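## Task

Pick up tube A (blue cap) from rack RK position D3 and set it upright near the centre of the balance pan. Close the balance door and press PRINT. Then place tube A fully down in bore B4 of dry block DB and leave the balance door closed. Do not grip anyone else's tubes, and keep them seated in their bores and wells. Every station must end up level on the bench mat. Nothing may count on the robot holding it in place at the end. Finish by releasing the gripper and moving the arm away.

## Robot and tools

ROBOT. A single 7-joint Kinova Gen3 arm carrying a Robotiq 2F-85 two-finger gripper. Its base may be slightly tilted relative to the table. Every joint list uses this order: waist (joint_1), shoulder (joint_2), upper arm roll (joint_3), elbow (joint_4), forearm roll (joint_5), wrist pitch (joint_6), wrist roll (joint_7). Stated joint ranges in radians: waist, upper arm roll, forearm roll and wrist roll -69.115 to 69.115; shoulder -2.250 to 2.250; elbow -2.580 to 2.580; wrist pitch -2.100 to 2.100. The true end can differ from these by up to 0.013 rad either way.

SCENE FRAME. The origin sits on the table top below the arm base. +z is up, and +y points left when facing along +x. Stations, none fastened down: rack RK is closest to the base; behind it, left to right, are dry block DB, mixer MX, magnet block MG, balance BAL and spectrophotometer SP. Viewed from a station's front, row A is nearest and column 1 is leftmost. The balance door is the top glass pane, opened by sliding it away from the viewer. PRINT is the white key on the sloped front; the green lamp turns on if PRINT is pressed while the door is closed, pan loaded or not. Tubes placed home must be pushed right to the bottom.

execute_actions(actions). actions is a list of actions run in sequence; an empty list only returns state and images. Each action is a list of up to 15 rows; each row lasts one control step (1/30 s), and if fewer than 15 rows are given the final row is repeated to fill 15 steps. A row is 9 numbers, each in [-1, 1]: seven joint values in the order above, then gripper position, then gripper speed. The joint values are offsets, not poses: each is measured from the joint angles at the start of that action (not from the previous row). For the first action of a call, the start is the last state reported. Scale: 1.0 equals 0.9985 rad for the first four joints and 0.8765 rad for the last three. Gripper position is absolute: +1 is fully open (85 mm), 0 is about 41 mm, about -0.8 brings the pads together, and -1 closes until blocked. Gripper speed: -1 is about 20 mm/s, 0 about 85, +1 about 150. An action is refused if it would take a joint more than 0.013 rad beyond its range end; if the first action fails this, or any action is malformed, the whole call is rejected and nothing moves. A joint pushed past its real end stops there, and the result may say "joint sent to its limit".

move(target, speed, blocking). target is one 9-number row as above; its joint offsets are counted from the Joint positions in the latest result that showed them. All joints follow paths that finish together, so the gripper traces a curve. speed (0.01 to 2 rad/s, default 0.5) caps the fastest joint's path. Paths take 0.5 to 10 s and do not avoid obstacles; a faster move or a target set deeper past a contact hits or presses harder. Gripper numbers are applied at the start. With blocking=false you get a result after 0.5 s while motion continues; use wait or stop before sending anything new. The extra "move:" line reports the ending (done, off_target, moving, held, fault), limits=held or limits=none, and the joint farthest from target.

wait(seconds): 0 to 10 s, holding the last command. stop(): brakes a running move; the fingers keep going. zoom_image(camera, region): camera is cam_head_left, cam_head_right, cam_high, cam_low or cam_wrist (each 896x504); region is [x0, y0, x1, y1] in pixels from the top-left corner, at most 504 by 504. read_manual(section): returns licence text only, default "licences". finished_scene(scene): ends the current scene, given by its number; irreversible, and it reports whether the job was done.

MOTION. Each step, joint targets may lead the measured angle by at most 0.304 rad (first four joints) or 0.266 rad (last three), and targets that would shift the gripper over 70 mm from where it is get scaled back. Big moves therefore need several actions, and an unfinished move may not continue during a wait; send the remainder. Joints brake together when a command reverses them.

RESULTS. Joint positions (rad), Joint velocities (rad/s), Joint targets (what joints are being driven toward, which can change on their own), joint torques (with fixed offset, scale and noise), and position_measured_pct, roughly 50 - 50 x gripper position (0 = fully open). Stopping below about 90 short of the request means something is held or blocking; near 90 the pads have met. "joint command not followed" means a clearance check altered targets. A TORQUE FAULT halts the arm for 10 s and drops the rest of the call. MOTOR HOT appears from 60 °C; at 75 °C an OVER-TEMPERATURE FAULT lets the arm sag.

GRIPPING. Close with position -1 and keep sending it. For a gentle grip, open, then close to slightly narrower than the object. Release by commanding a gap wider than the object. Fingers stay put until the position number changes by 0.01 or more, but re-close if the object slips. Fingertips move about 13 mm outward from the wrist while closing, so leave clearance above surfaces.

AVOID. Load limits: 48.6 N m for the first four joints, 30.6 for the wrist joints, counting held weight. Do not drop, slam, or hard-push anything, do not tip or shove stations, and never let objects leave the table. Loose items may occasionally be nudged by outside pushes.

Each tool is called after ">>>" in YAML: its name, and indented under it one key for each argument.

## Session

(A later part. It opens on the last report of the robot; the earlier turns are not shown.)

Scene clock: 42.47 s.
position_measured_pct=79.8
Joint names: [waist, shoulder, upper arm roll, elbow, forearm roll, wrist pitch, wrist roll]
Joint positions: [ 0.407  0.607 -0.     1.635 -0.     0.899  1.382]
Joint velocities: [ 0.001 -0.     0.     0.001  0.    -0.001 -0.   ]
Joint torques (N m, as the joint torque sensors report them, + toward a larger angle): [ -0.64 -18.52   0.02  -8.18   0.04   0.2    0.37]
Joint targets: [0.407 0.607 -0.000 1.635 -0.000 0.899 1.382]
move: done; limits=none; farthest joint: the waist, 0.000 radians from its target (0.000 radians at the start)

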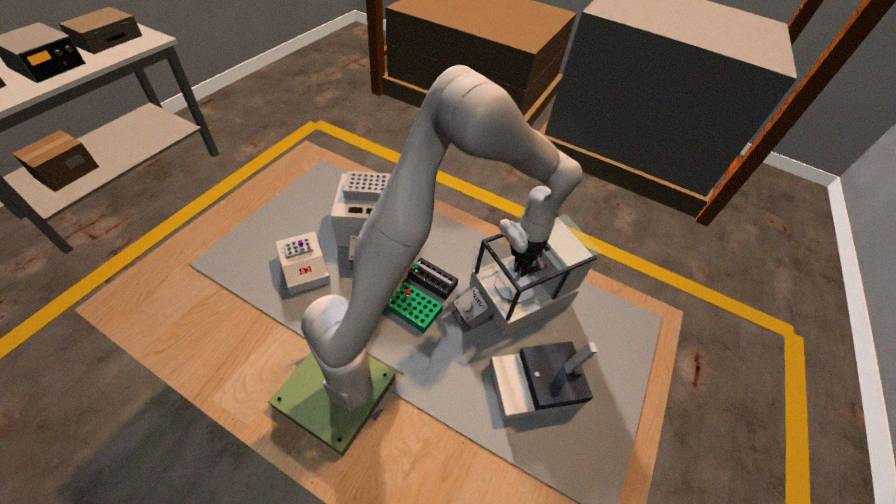

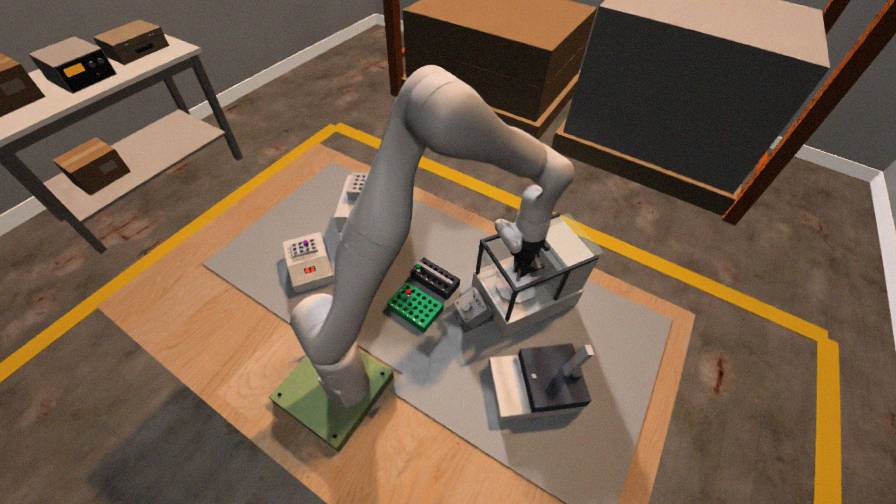

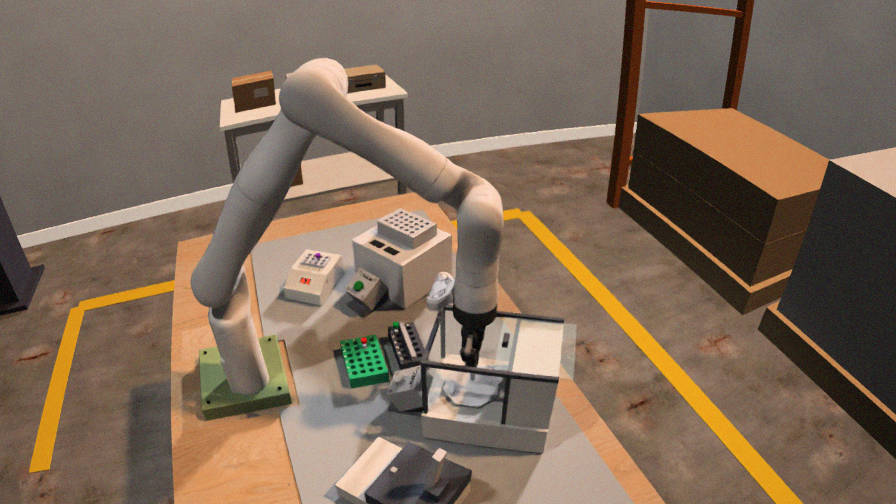

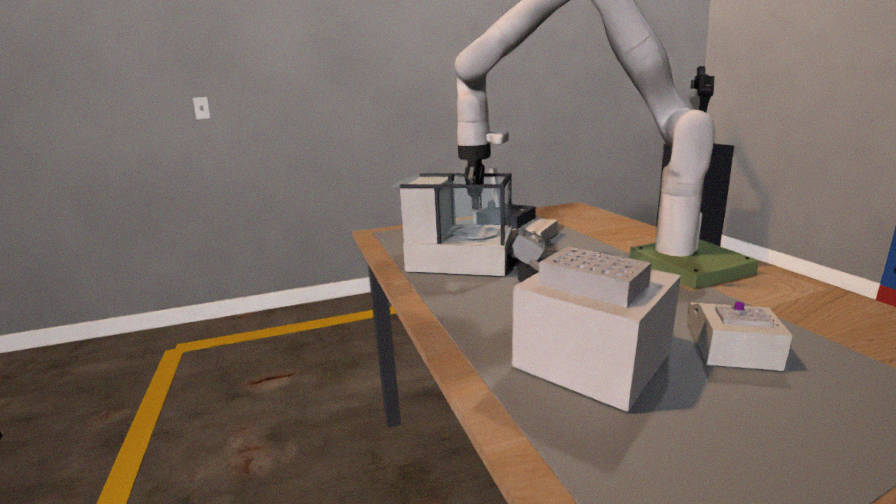

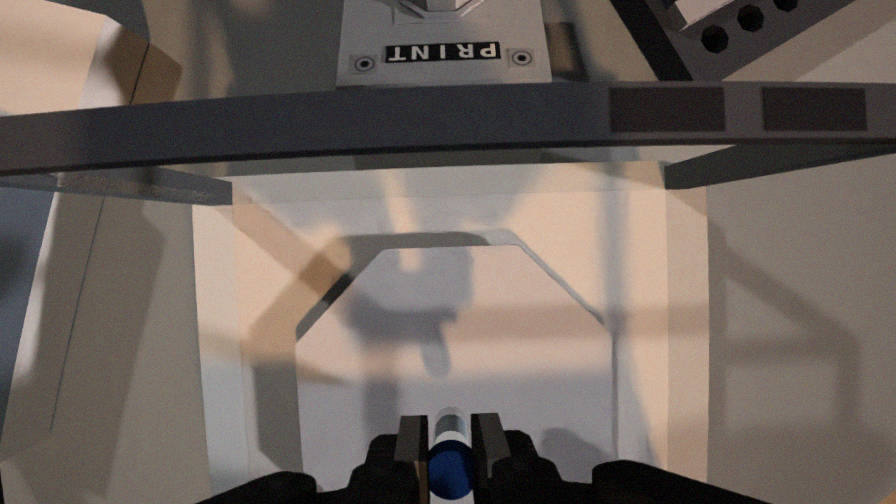

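>>> move:
  target: [0, 0.0193, 0, 0.0148, 0, -0.0388, 0, -0.62, -0.5]
  speed: 0.06

>>> zoom_image:
  camera: "cam_low"
  region: [430, 160, 530, 250]

Scene clock: 44.03 s.
position_measured_pct=79.8
Joint names: [waist, shoulder, upper arm roll, elbow, forearm roll, wrist pitch, wrist roll]
Joint positions: [ 0.407  0.626 -0.     1.65  -0.     0.865  1.382]
Joint velocities: [-0.001  0.001 -0.    -0.001  0.    -0.001 -0.   ]
Joint torques (N m, as the joint torque sensors report them, + toward a larger angle): [ -0.04 -18.33   0.04  -7.68   0.1    0.35   0.64]
Joint targets: [0.407 0.626 -0.000 1.650 -0.000 0.865 1.382]
move: done; limits=none; farthest joint: the waist, 0.000 radians from its target (0.000 radians at the start)

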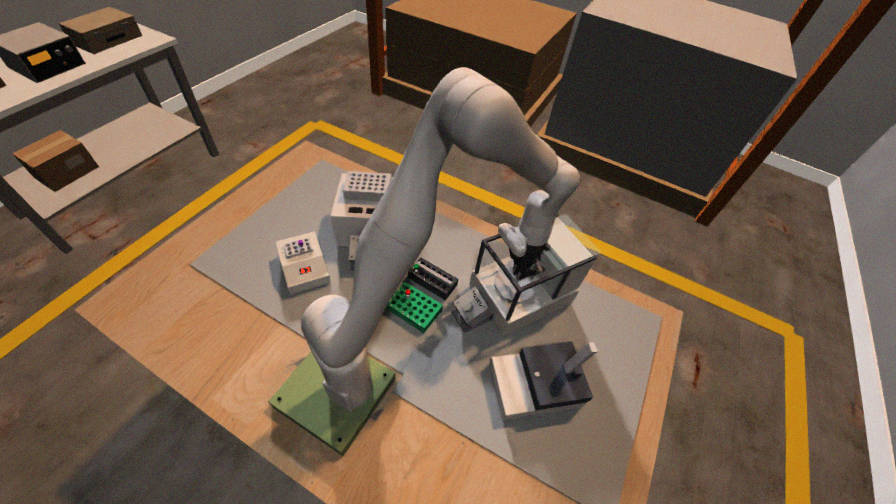

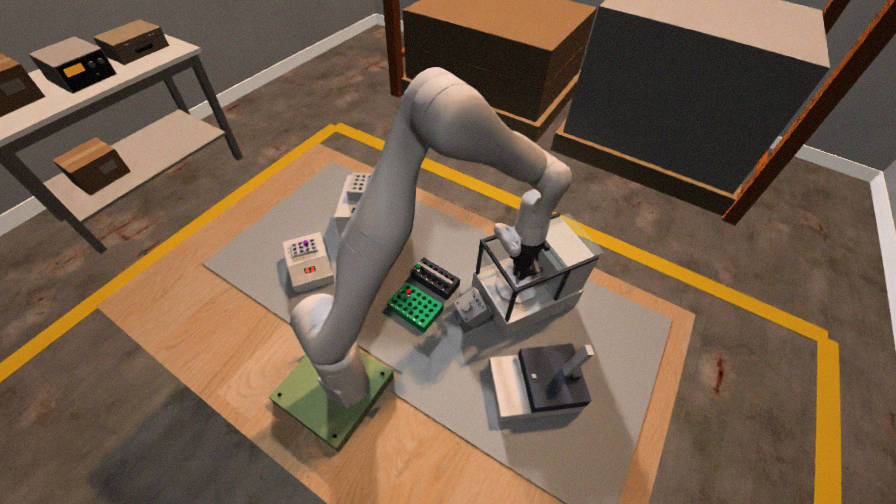

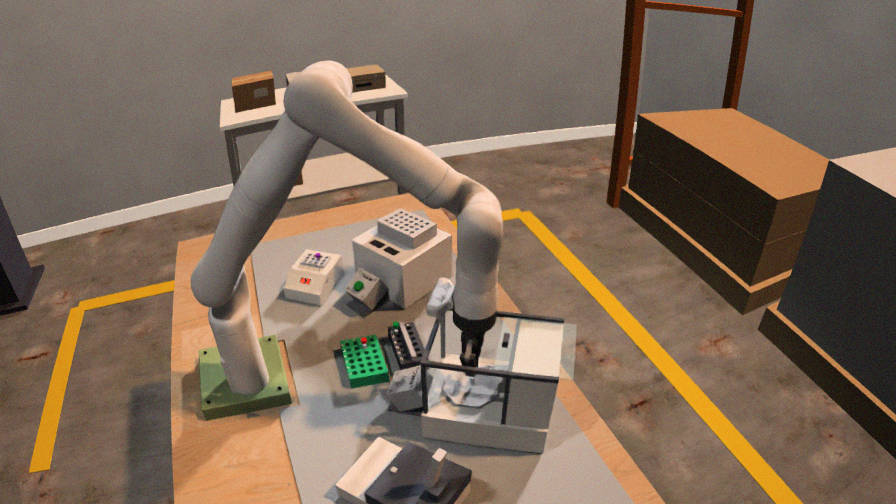

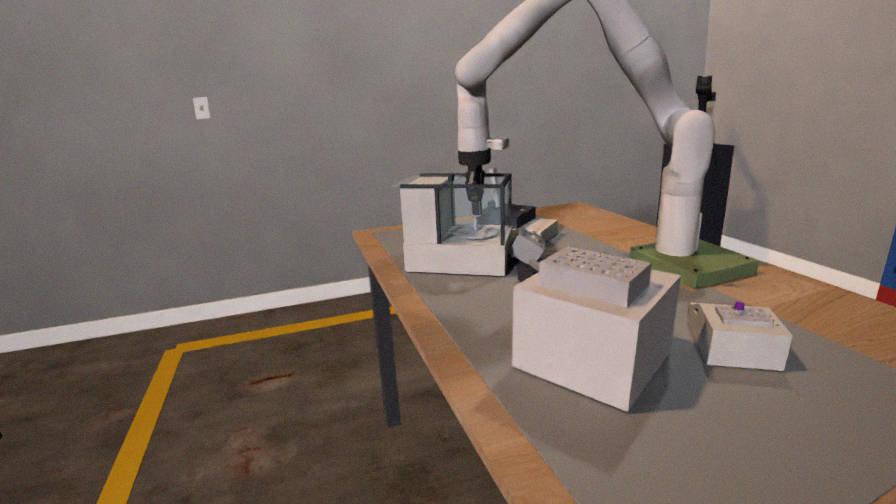

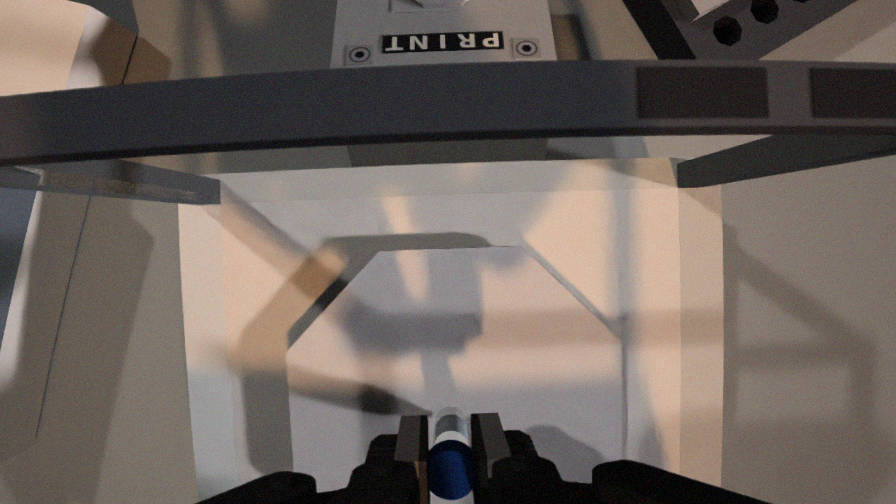

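Region (430, 160, 530, 250) of cam_low's 896x504 image, scaled by 5.040, with more detail than that image has; it fills the top 454 rows of this view, and the rest is white.

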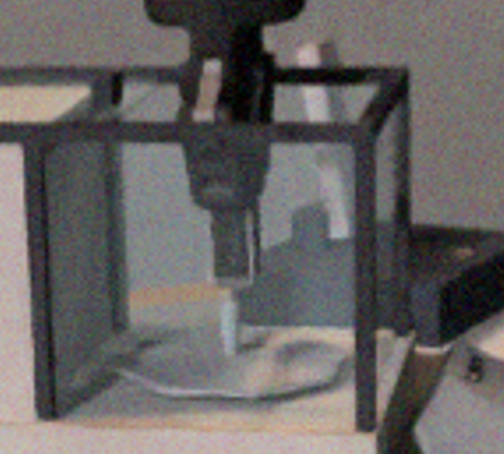

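>>> move:
  target: [0, 0.0046, 0, 0.0031, 0, -0.0088, 0, -0.62, -0.5]
  speed: 0.03

Scene clock: 44.97 s.
position_measured_pct=79.8
Joint names: [waist, shoulder, upper arm roll, elbow, forearm roll, wrist pitch, wrist roll]
Joint positions: [ 0.407  0.63  -0.     1.653 -0.     0.858  1.382]
Joint velocities: [-0.002 -0.002  0.001  0.     0.001  0.     0.   ]
Joint torques (N m, as the joint torque sensors report them, + toward a larger angle): [  0.02 -18.33  -0.09  -7.75  -0.11   0.46   0.51]
Joint targets: [0.407 0.630 -0.000 1.653 -0.000 0.858 1.382]
move: done; limits=none; farthest joint: the waist, 0.000 radians from its target (0.000 radians at the start)

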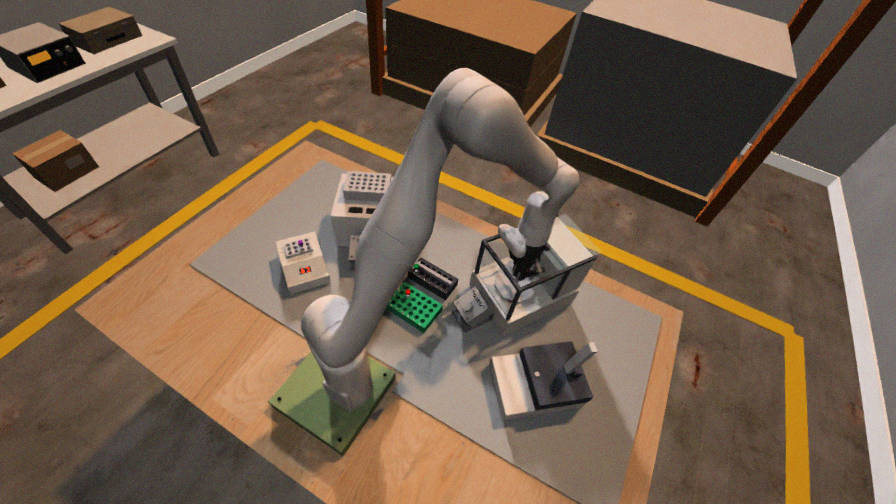

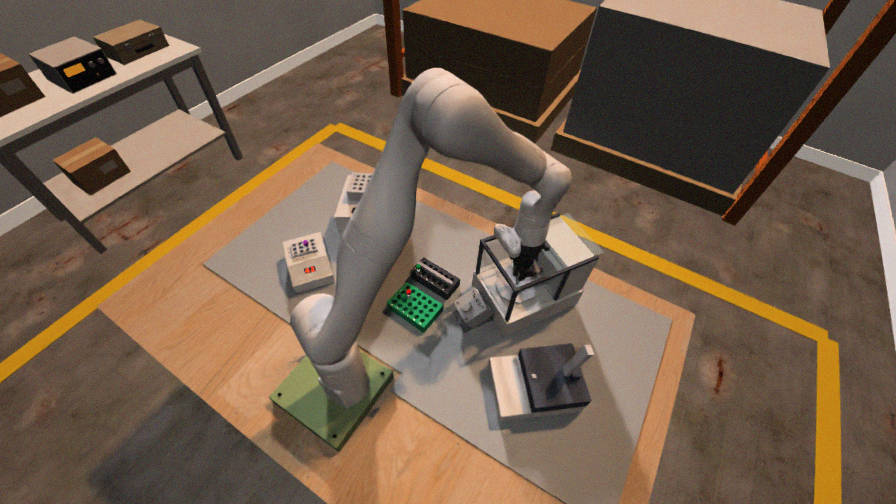

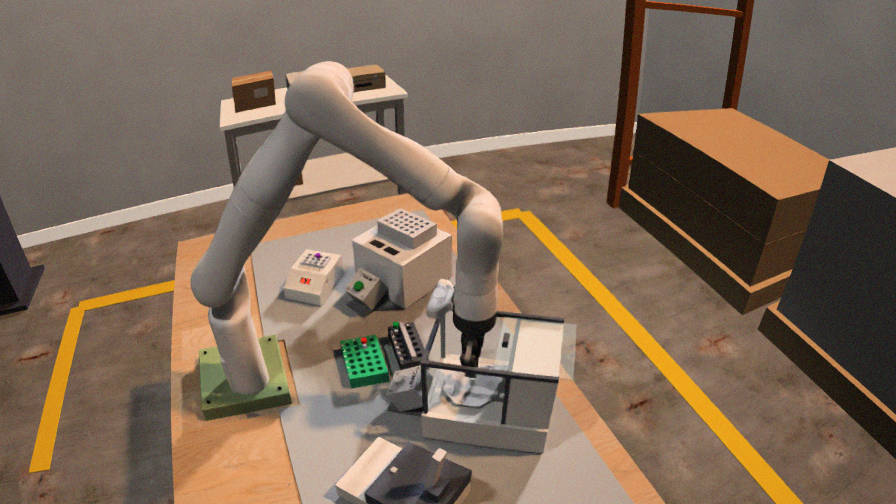

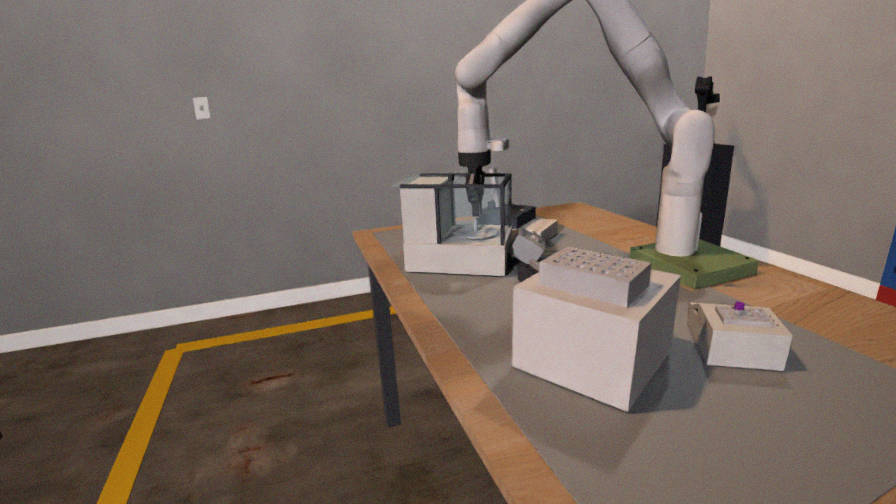

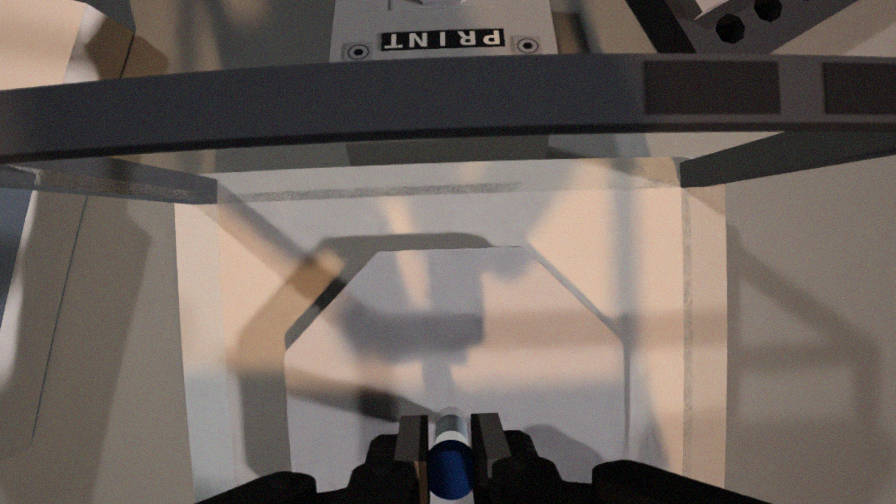

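No contact yet, so I'm lowering another 2.5 mm.

>>> move:
  target: [0, 0.004, 0, 0.0026, 0, -0.0075, 0, -0.62, -0.5]
  speed: 0.03

>>> zoom_image:
  camera: "cam_low"
  region: [430, 160, 530, 250]

Scene clock: 45.90 s.
position_measured_pct=79.8
Joint names: [waist, shoulder, upper arm roll, elbow, forearm roll, wrist pitch, wrist roll]
Joint positions: [ 0.407  0.631 -0.     1.655 -0.     0.852  1.382]
Joint velocities: [ 0.001 -0.     0.     0.    -0.001 -0.    -0.   ]
Joint torques (N m, as the joint torque sensors report them, + toward a larger angle): [ -0.01 -16.25  -0.35  -7.13   0.5    0.24   0.58]
Joint targets: [0.407 0.634 -0.000 1.656 -0.000 0.851 1.382]
move: done; limits=none; farthest joint: the shoulder, 0.003 radians from its target (0.004 radians at the start)

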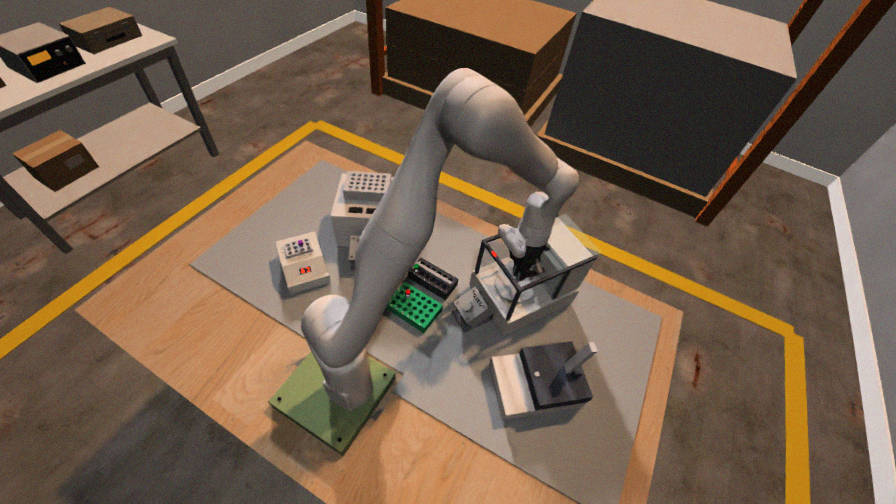

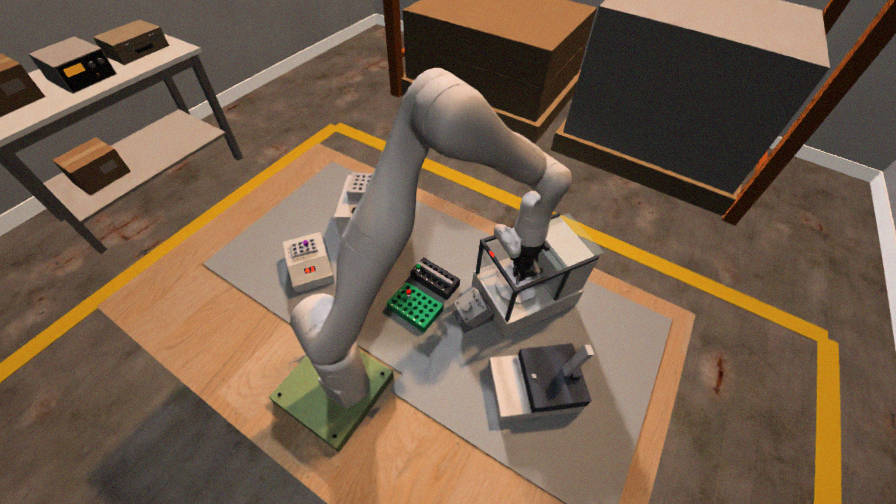

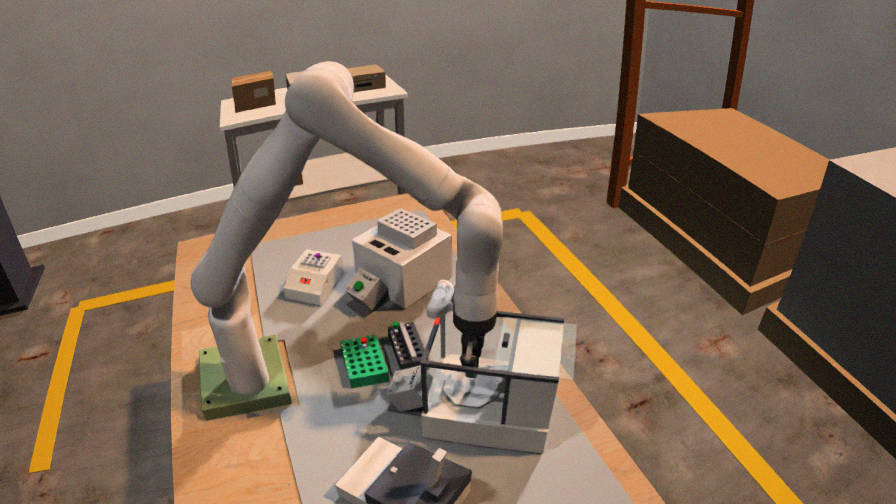

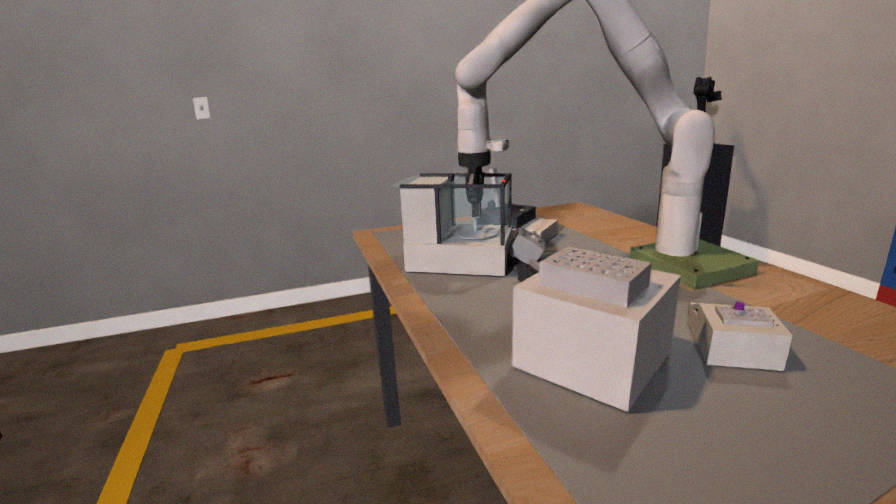

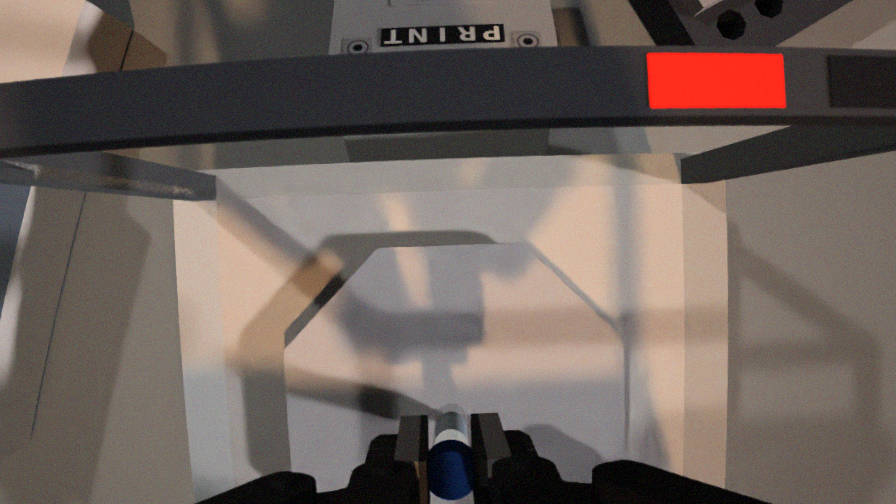

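Region (430, 160, 530, 250) of cam_low's 896x504 image, scaled by 5.040, with more detail than that image has; it fills the top 454 rows of this view, and the rest is white.

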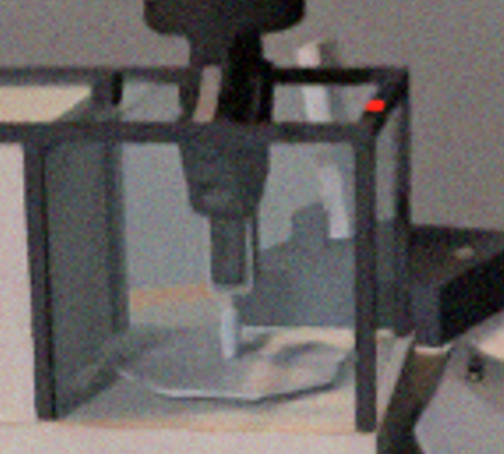

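The tube is touching the pan and a red lamp has come on, probably an overload warning. I'm easing off and releasing the tube.

>>> move:
  target: [0, -0.0005, 0, 0, 0, 0, 0, -0.4, -0.7]
  speed: 0.03

Scene clock: 46.80 s.
position_measured_pct=69.8
Joint names: [waist, shoulder, upper arm roll, elbow, forearm roll, wrist pitch, wrist roll]
Joint positions: [ 0.407  0.631 -0.     1.655 -0.     0.852  1.382]
Joint velocities: [ 0.001 -0.001  0.     0.    -0.    -0.001  0.   ]
Joint torques (N m, as the joint torque sensors report them, + toward a larger angle): [ -0.13 -18.51   0.07  -7.61   0.06   0.23   0.63]
Joint targets: [0.407 0.631 -0.000 1.655 -0.000 0.852 1.382]
move: done; limits=none; farthest joint: the waist, 0.000 radians from its target (0.000 radians at the start)

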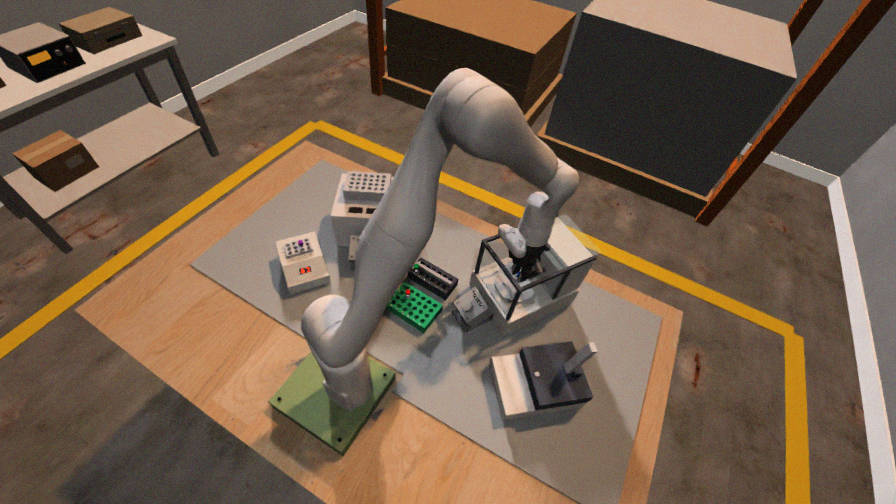

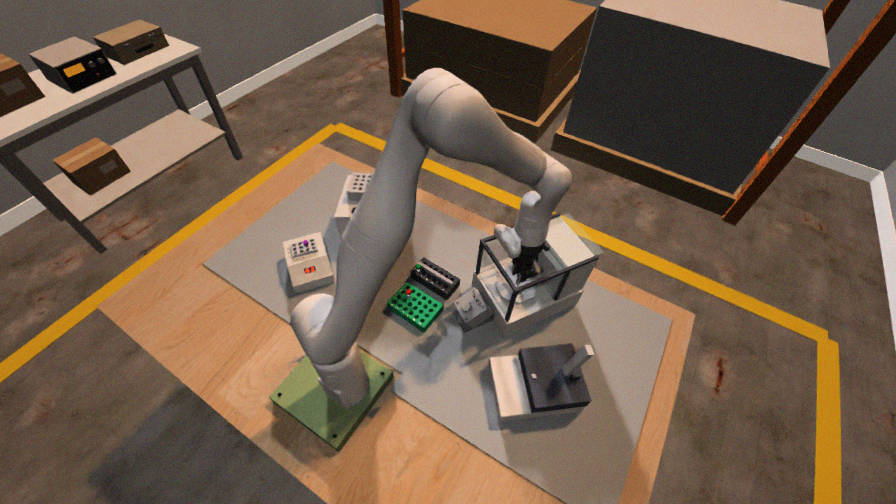

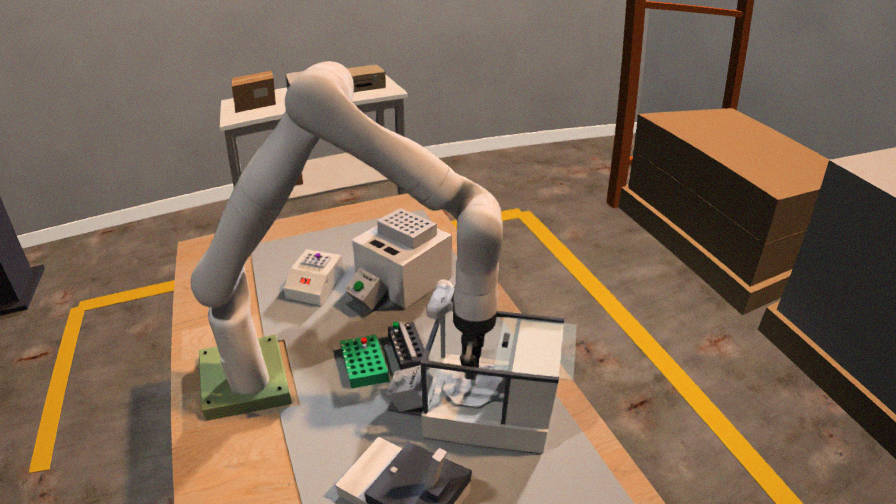

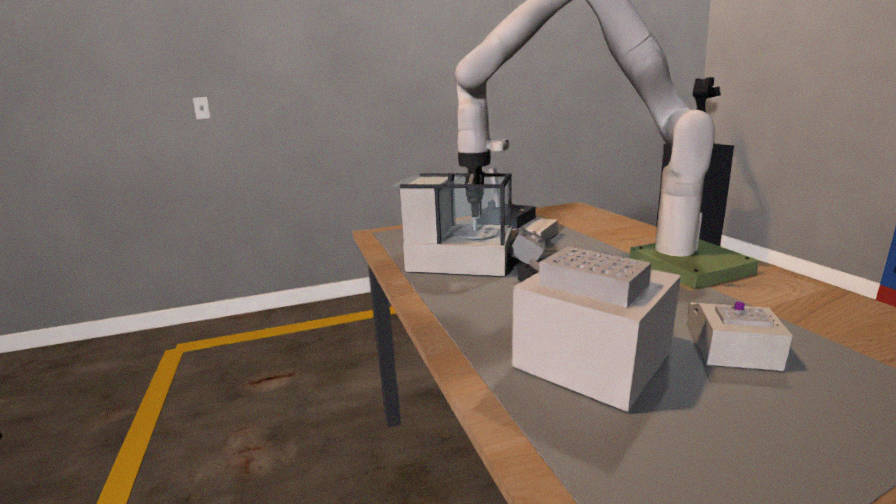

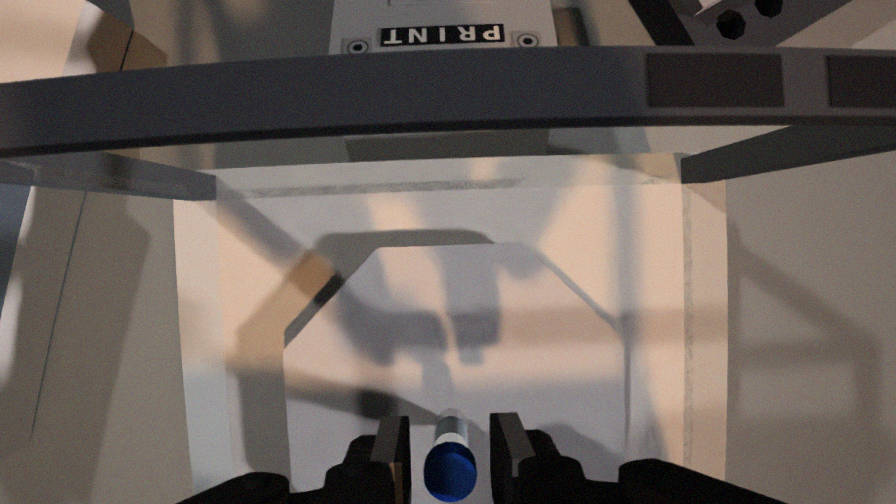

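>>> move:
  target: [0, -0.15, 0, -0.2497, 0, 0.4594, -0.0012, -0.4, -0.7]
  speed: 0.55

>>> move:
  target: [0.0292, 0.2463, 0, -0.295, 0, 0.0555, 0.0333, -1, 1]
  speed: 0.45

>>> zoom_image:
  camera: "cam_low"
  region: [390, 140, 530, 250]

Scene clock: 49.07 s.
position_measured_pct=69.8
Joint names: [waist, shoulder, upper arm roll, elbow, forearm roll, wrist pitch, wrist roll]
Joint positions: [ 0.407  0.481 -0.     1.406 -0.     1.254  1.381]
Joint velocities: [ 0.002 -0.001 -0.    -0.001 -0.     0.002  0.   ]
Joint torques (N m, as the joint torque sensors report them, + toward a larger angle): [  0.   -18.18  -0.06  -9.36   0.21   0.22   0.61]
Joint targets: [0.407 0.481 -0.000 1.406 -0.000 1.254 1.381]
move: done; limits=none; farthest joint: the waist, 0.000 radians from its target (0.000 radians at the start)

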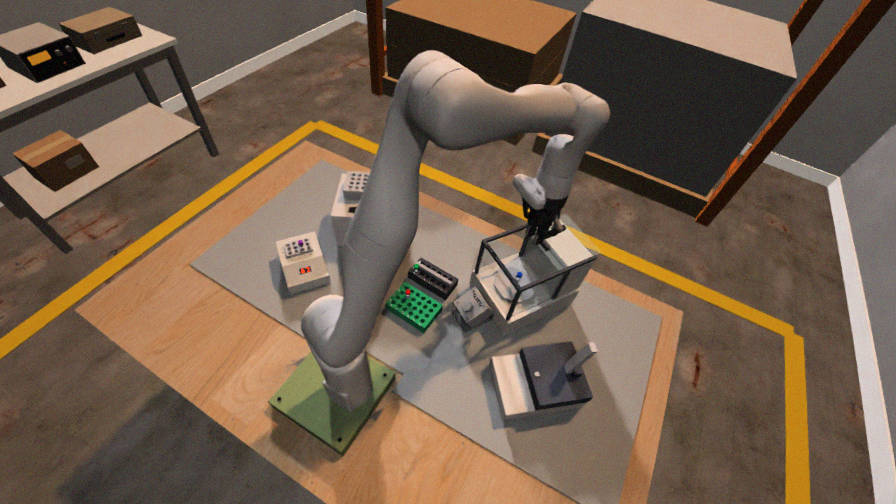

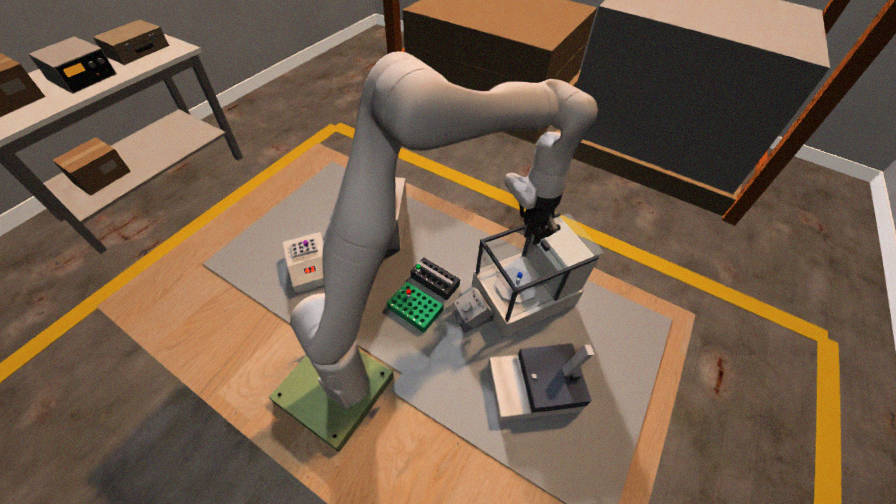

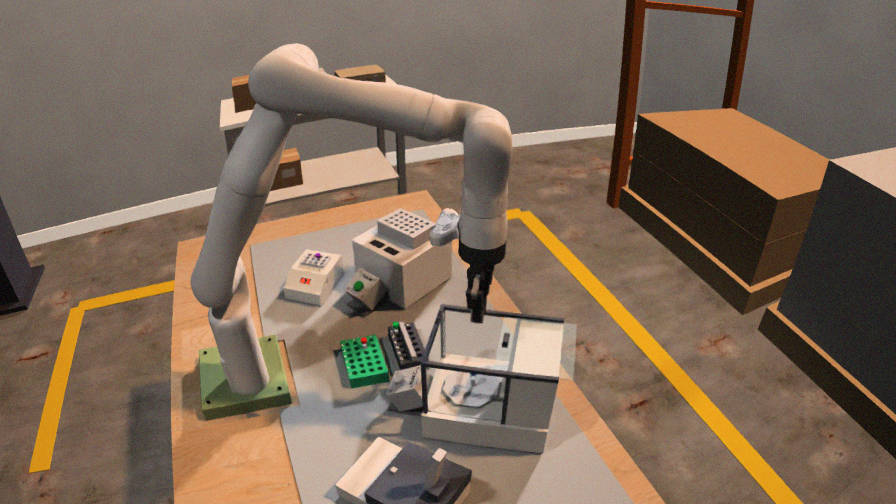

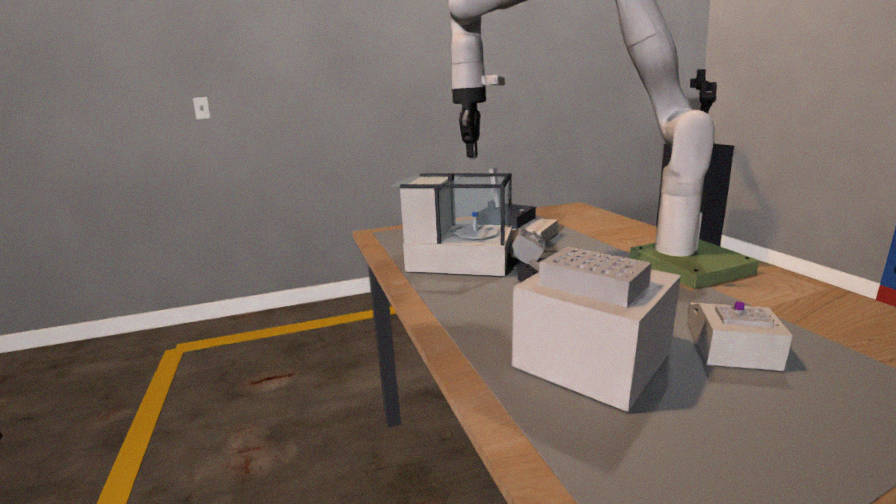

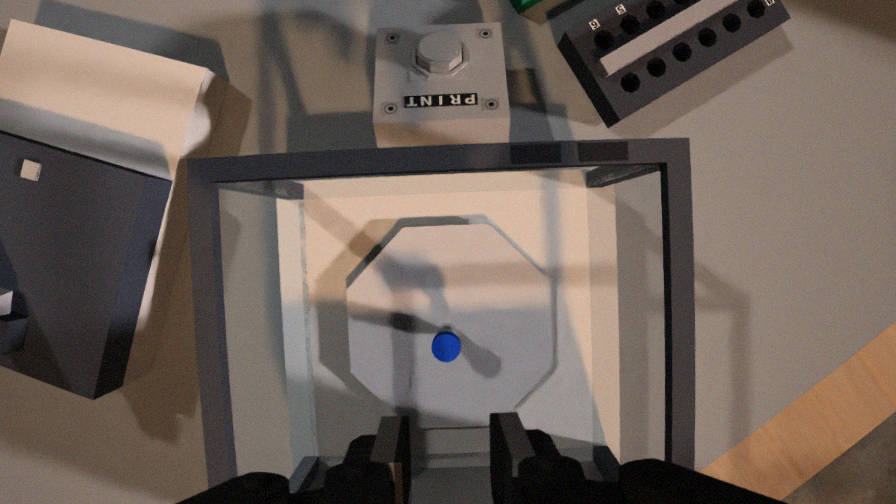

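Scene clock: 50.23 s.
position_measured_pct=91.7
Joint names: [waist, shoulder, upper arm roll, elbow, forearm roll, wrist pitch, wrist roll]
Joint positions: [ 0.436  0.727 -0.     1.111 -0.     1.303  1.41 ]
Joint velocities: [-0.     0.    -0.001 -0.001  0.001  0.    -0.   ]
Joint torques (N m, as the joint torque sensors report them, + toward a larger angle): [ -0.02 -22.12  -0.05  -9.91   0.19   0.02   0.29]
Joint targets: [0.436 0.727 -0.000 1.111 -0.000 1.303 1.410]
move: done; limits=none; farthest joint: the waist, 0.000 radians from its target (0.029 radians at the start)

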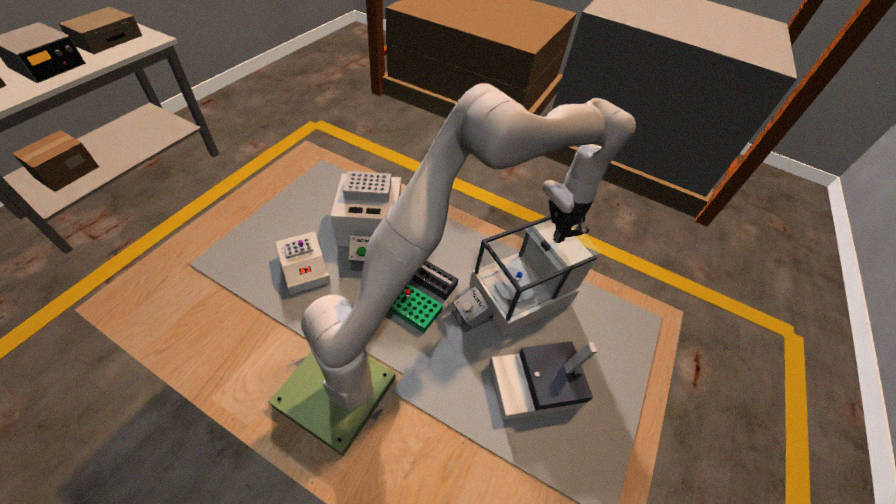

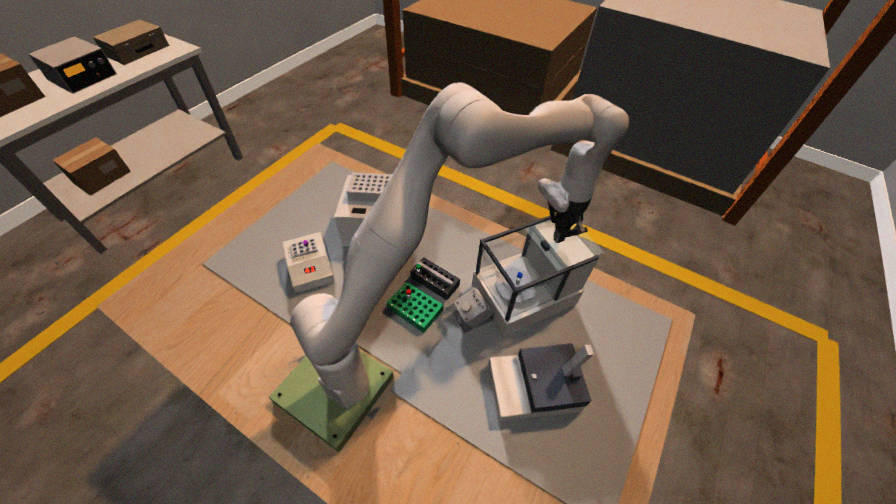

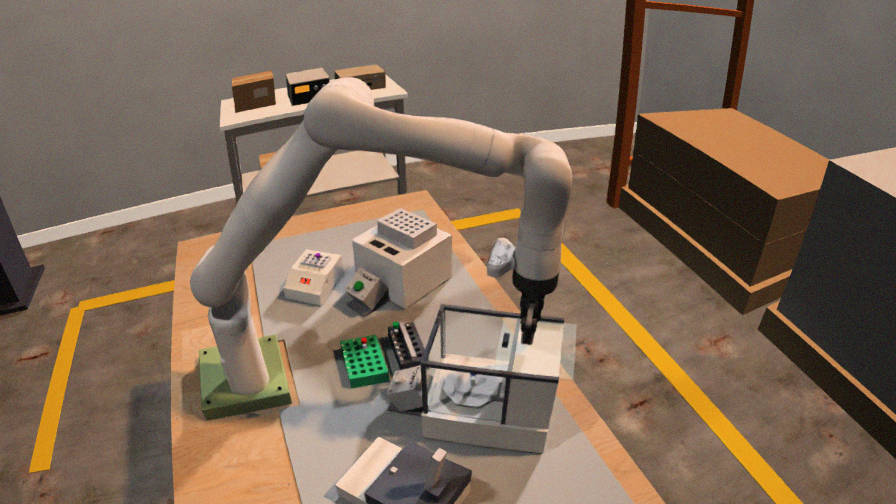

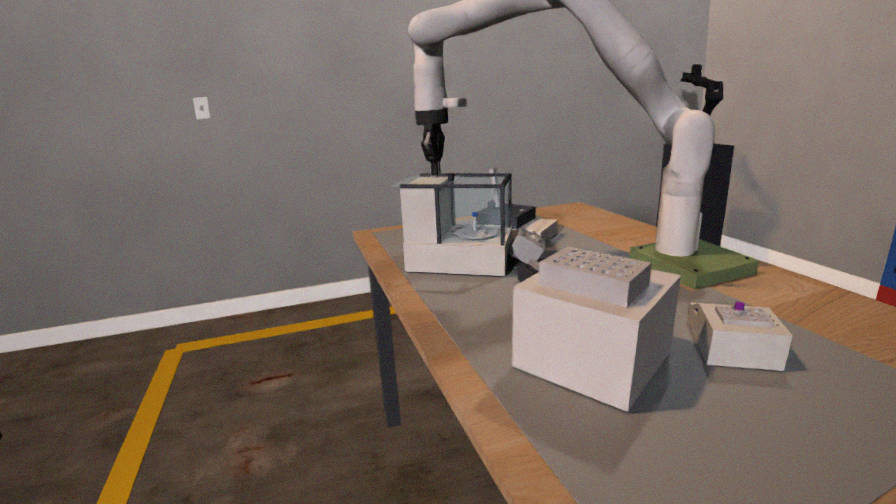

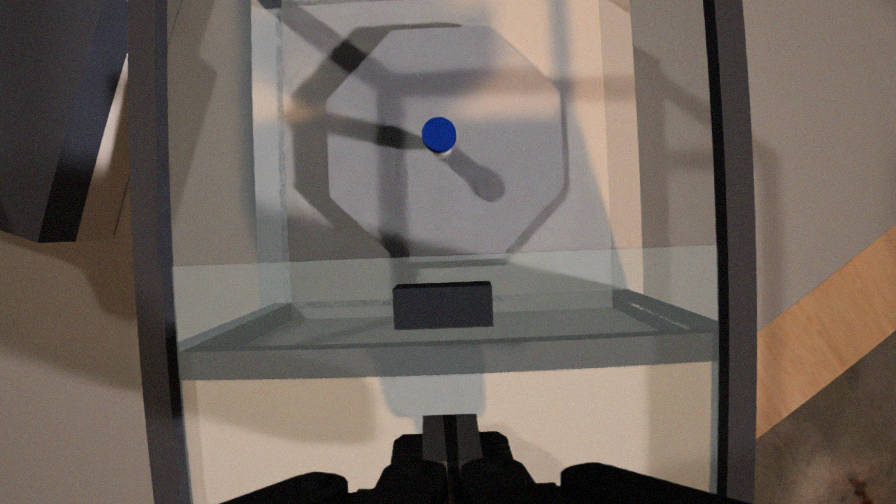

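Region (390, 140, 530, 250) of cam_low's 896x504 image, scaled by 3.600, with more detail than that image has; it fills the top 396 rows of this view, and the rest is white.

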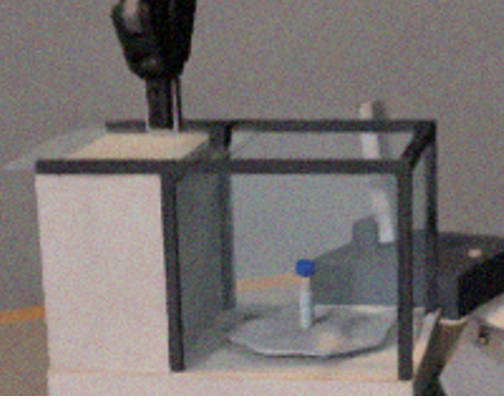

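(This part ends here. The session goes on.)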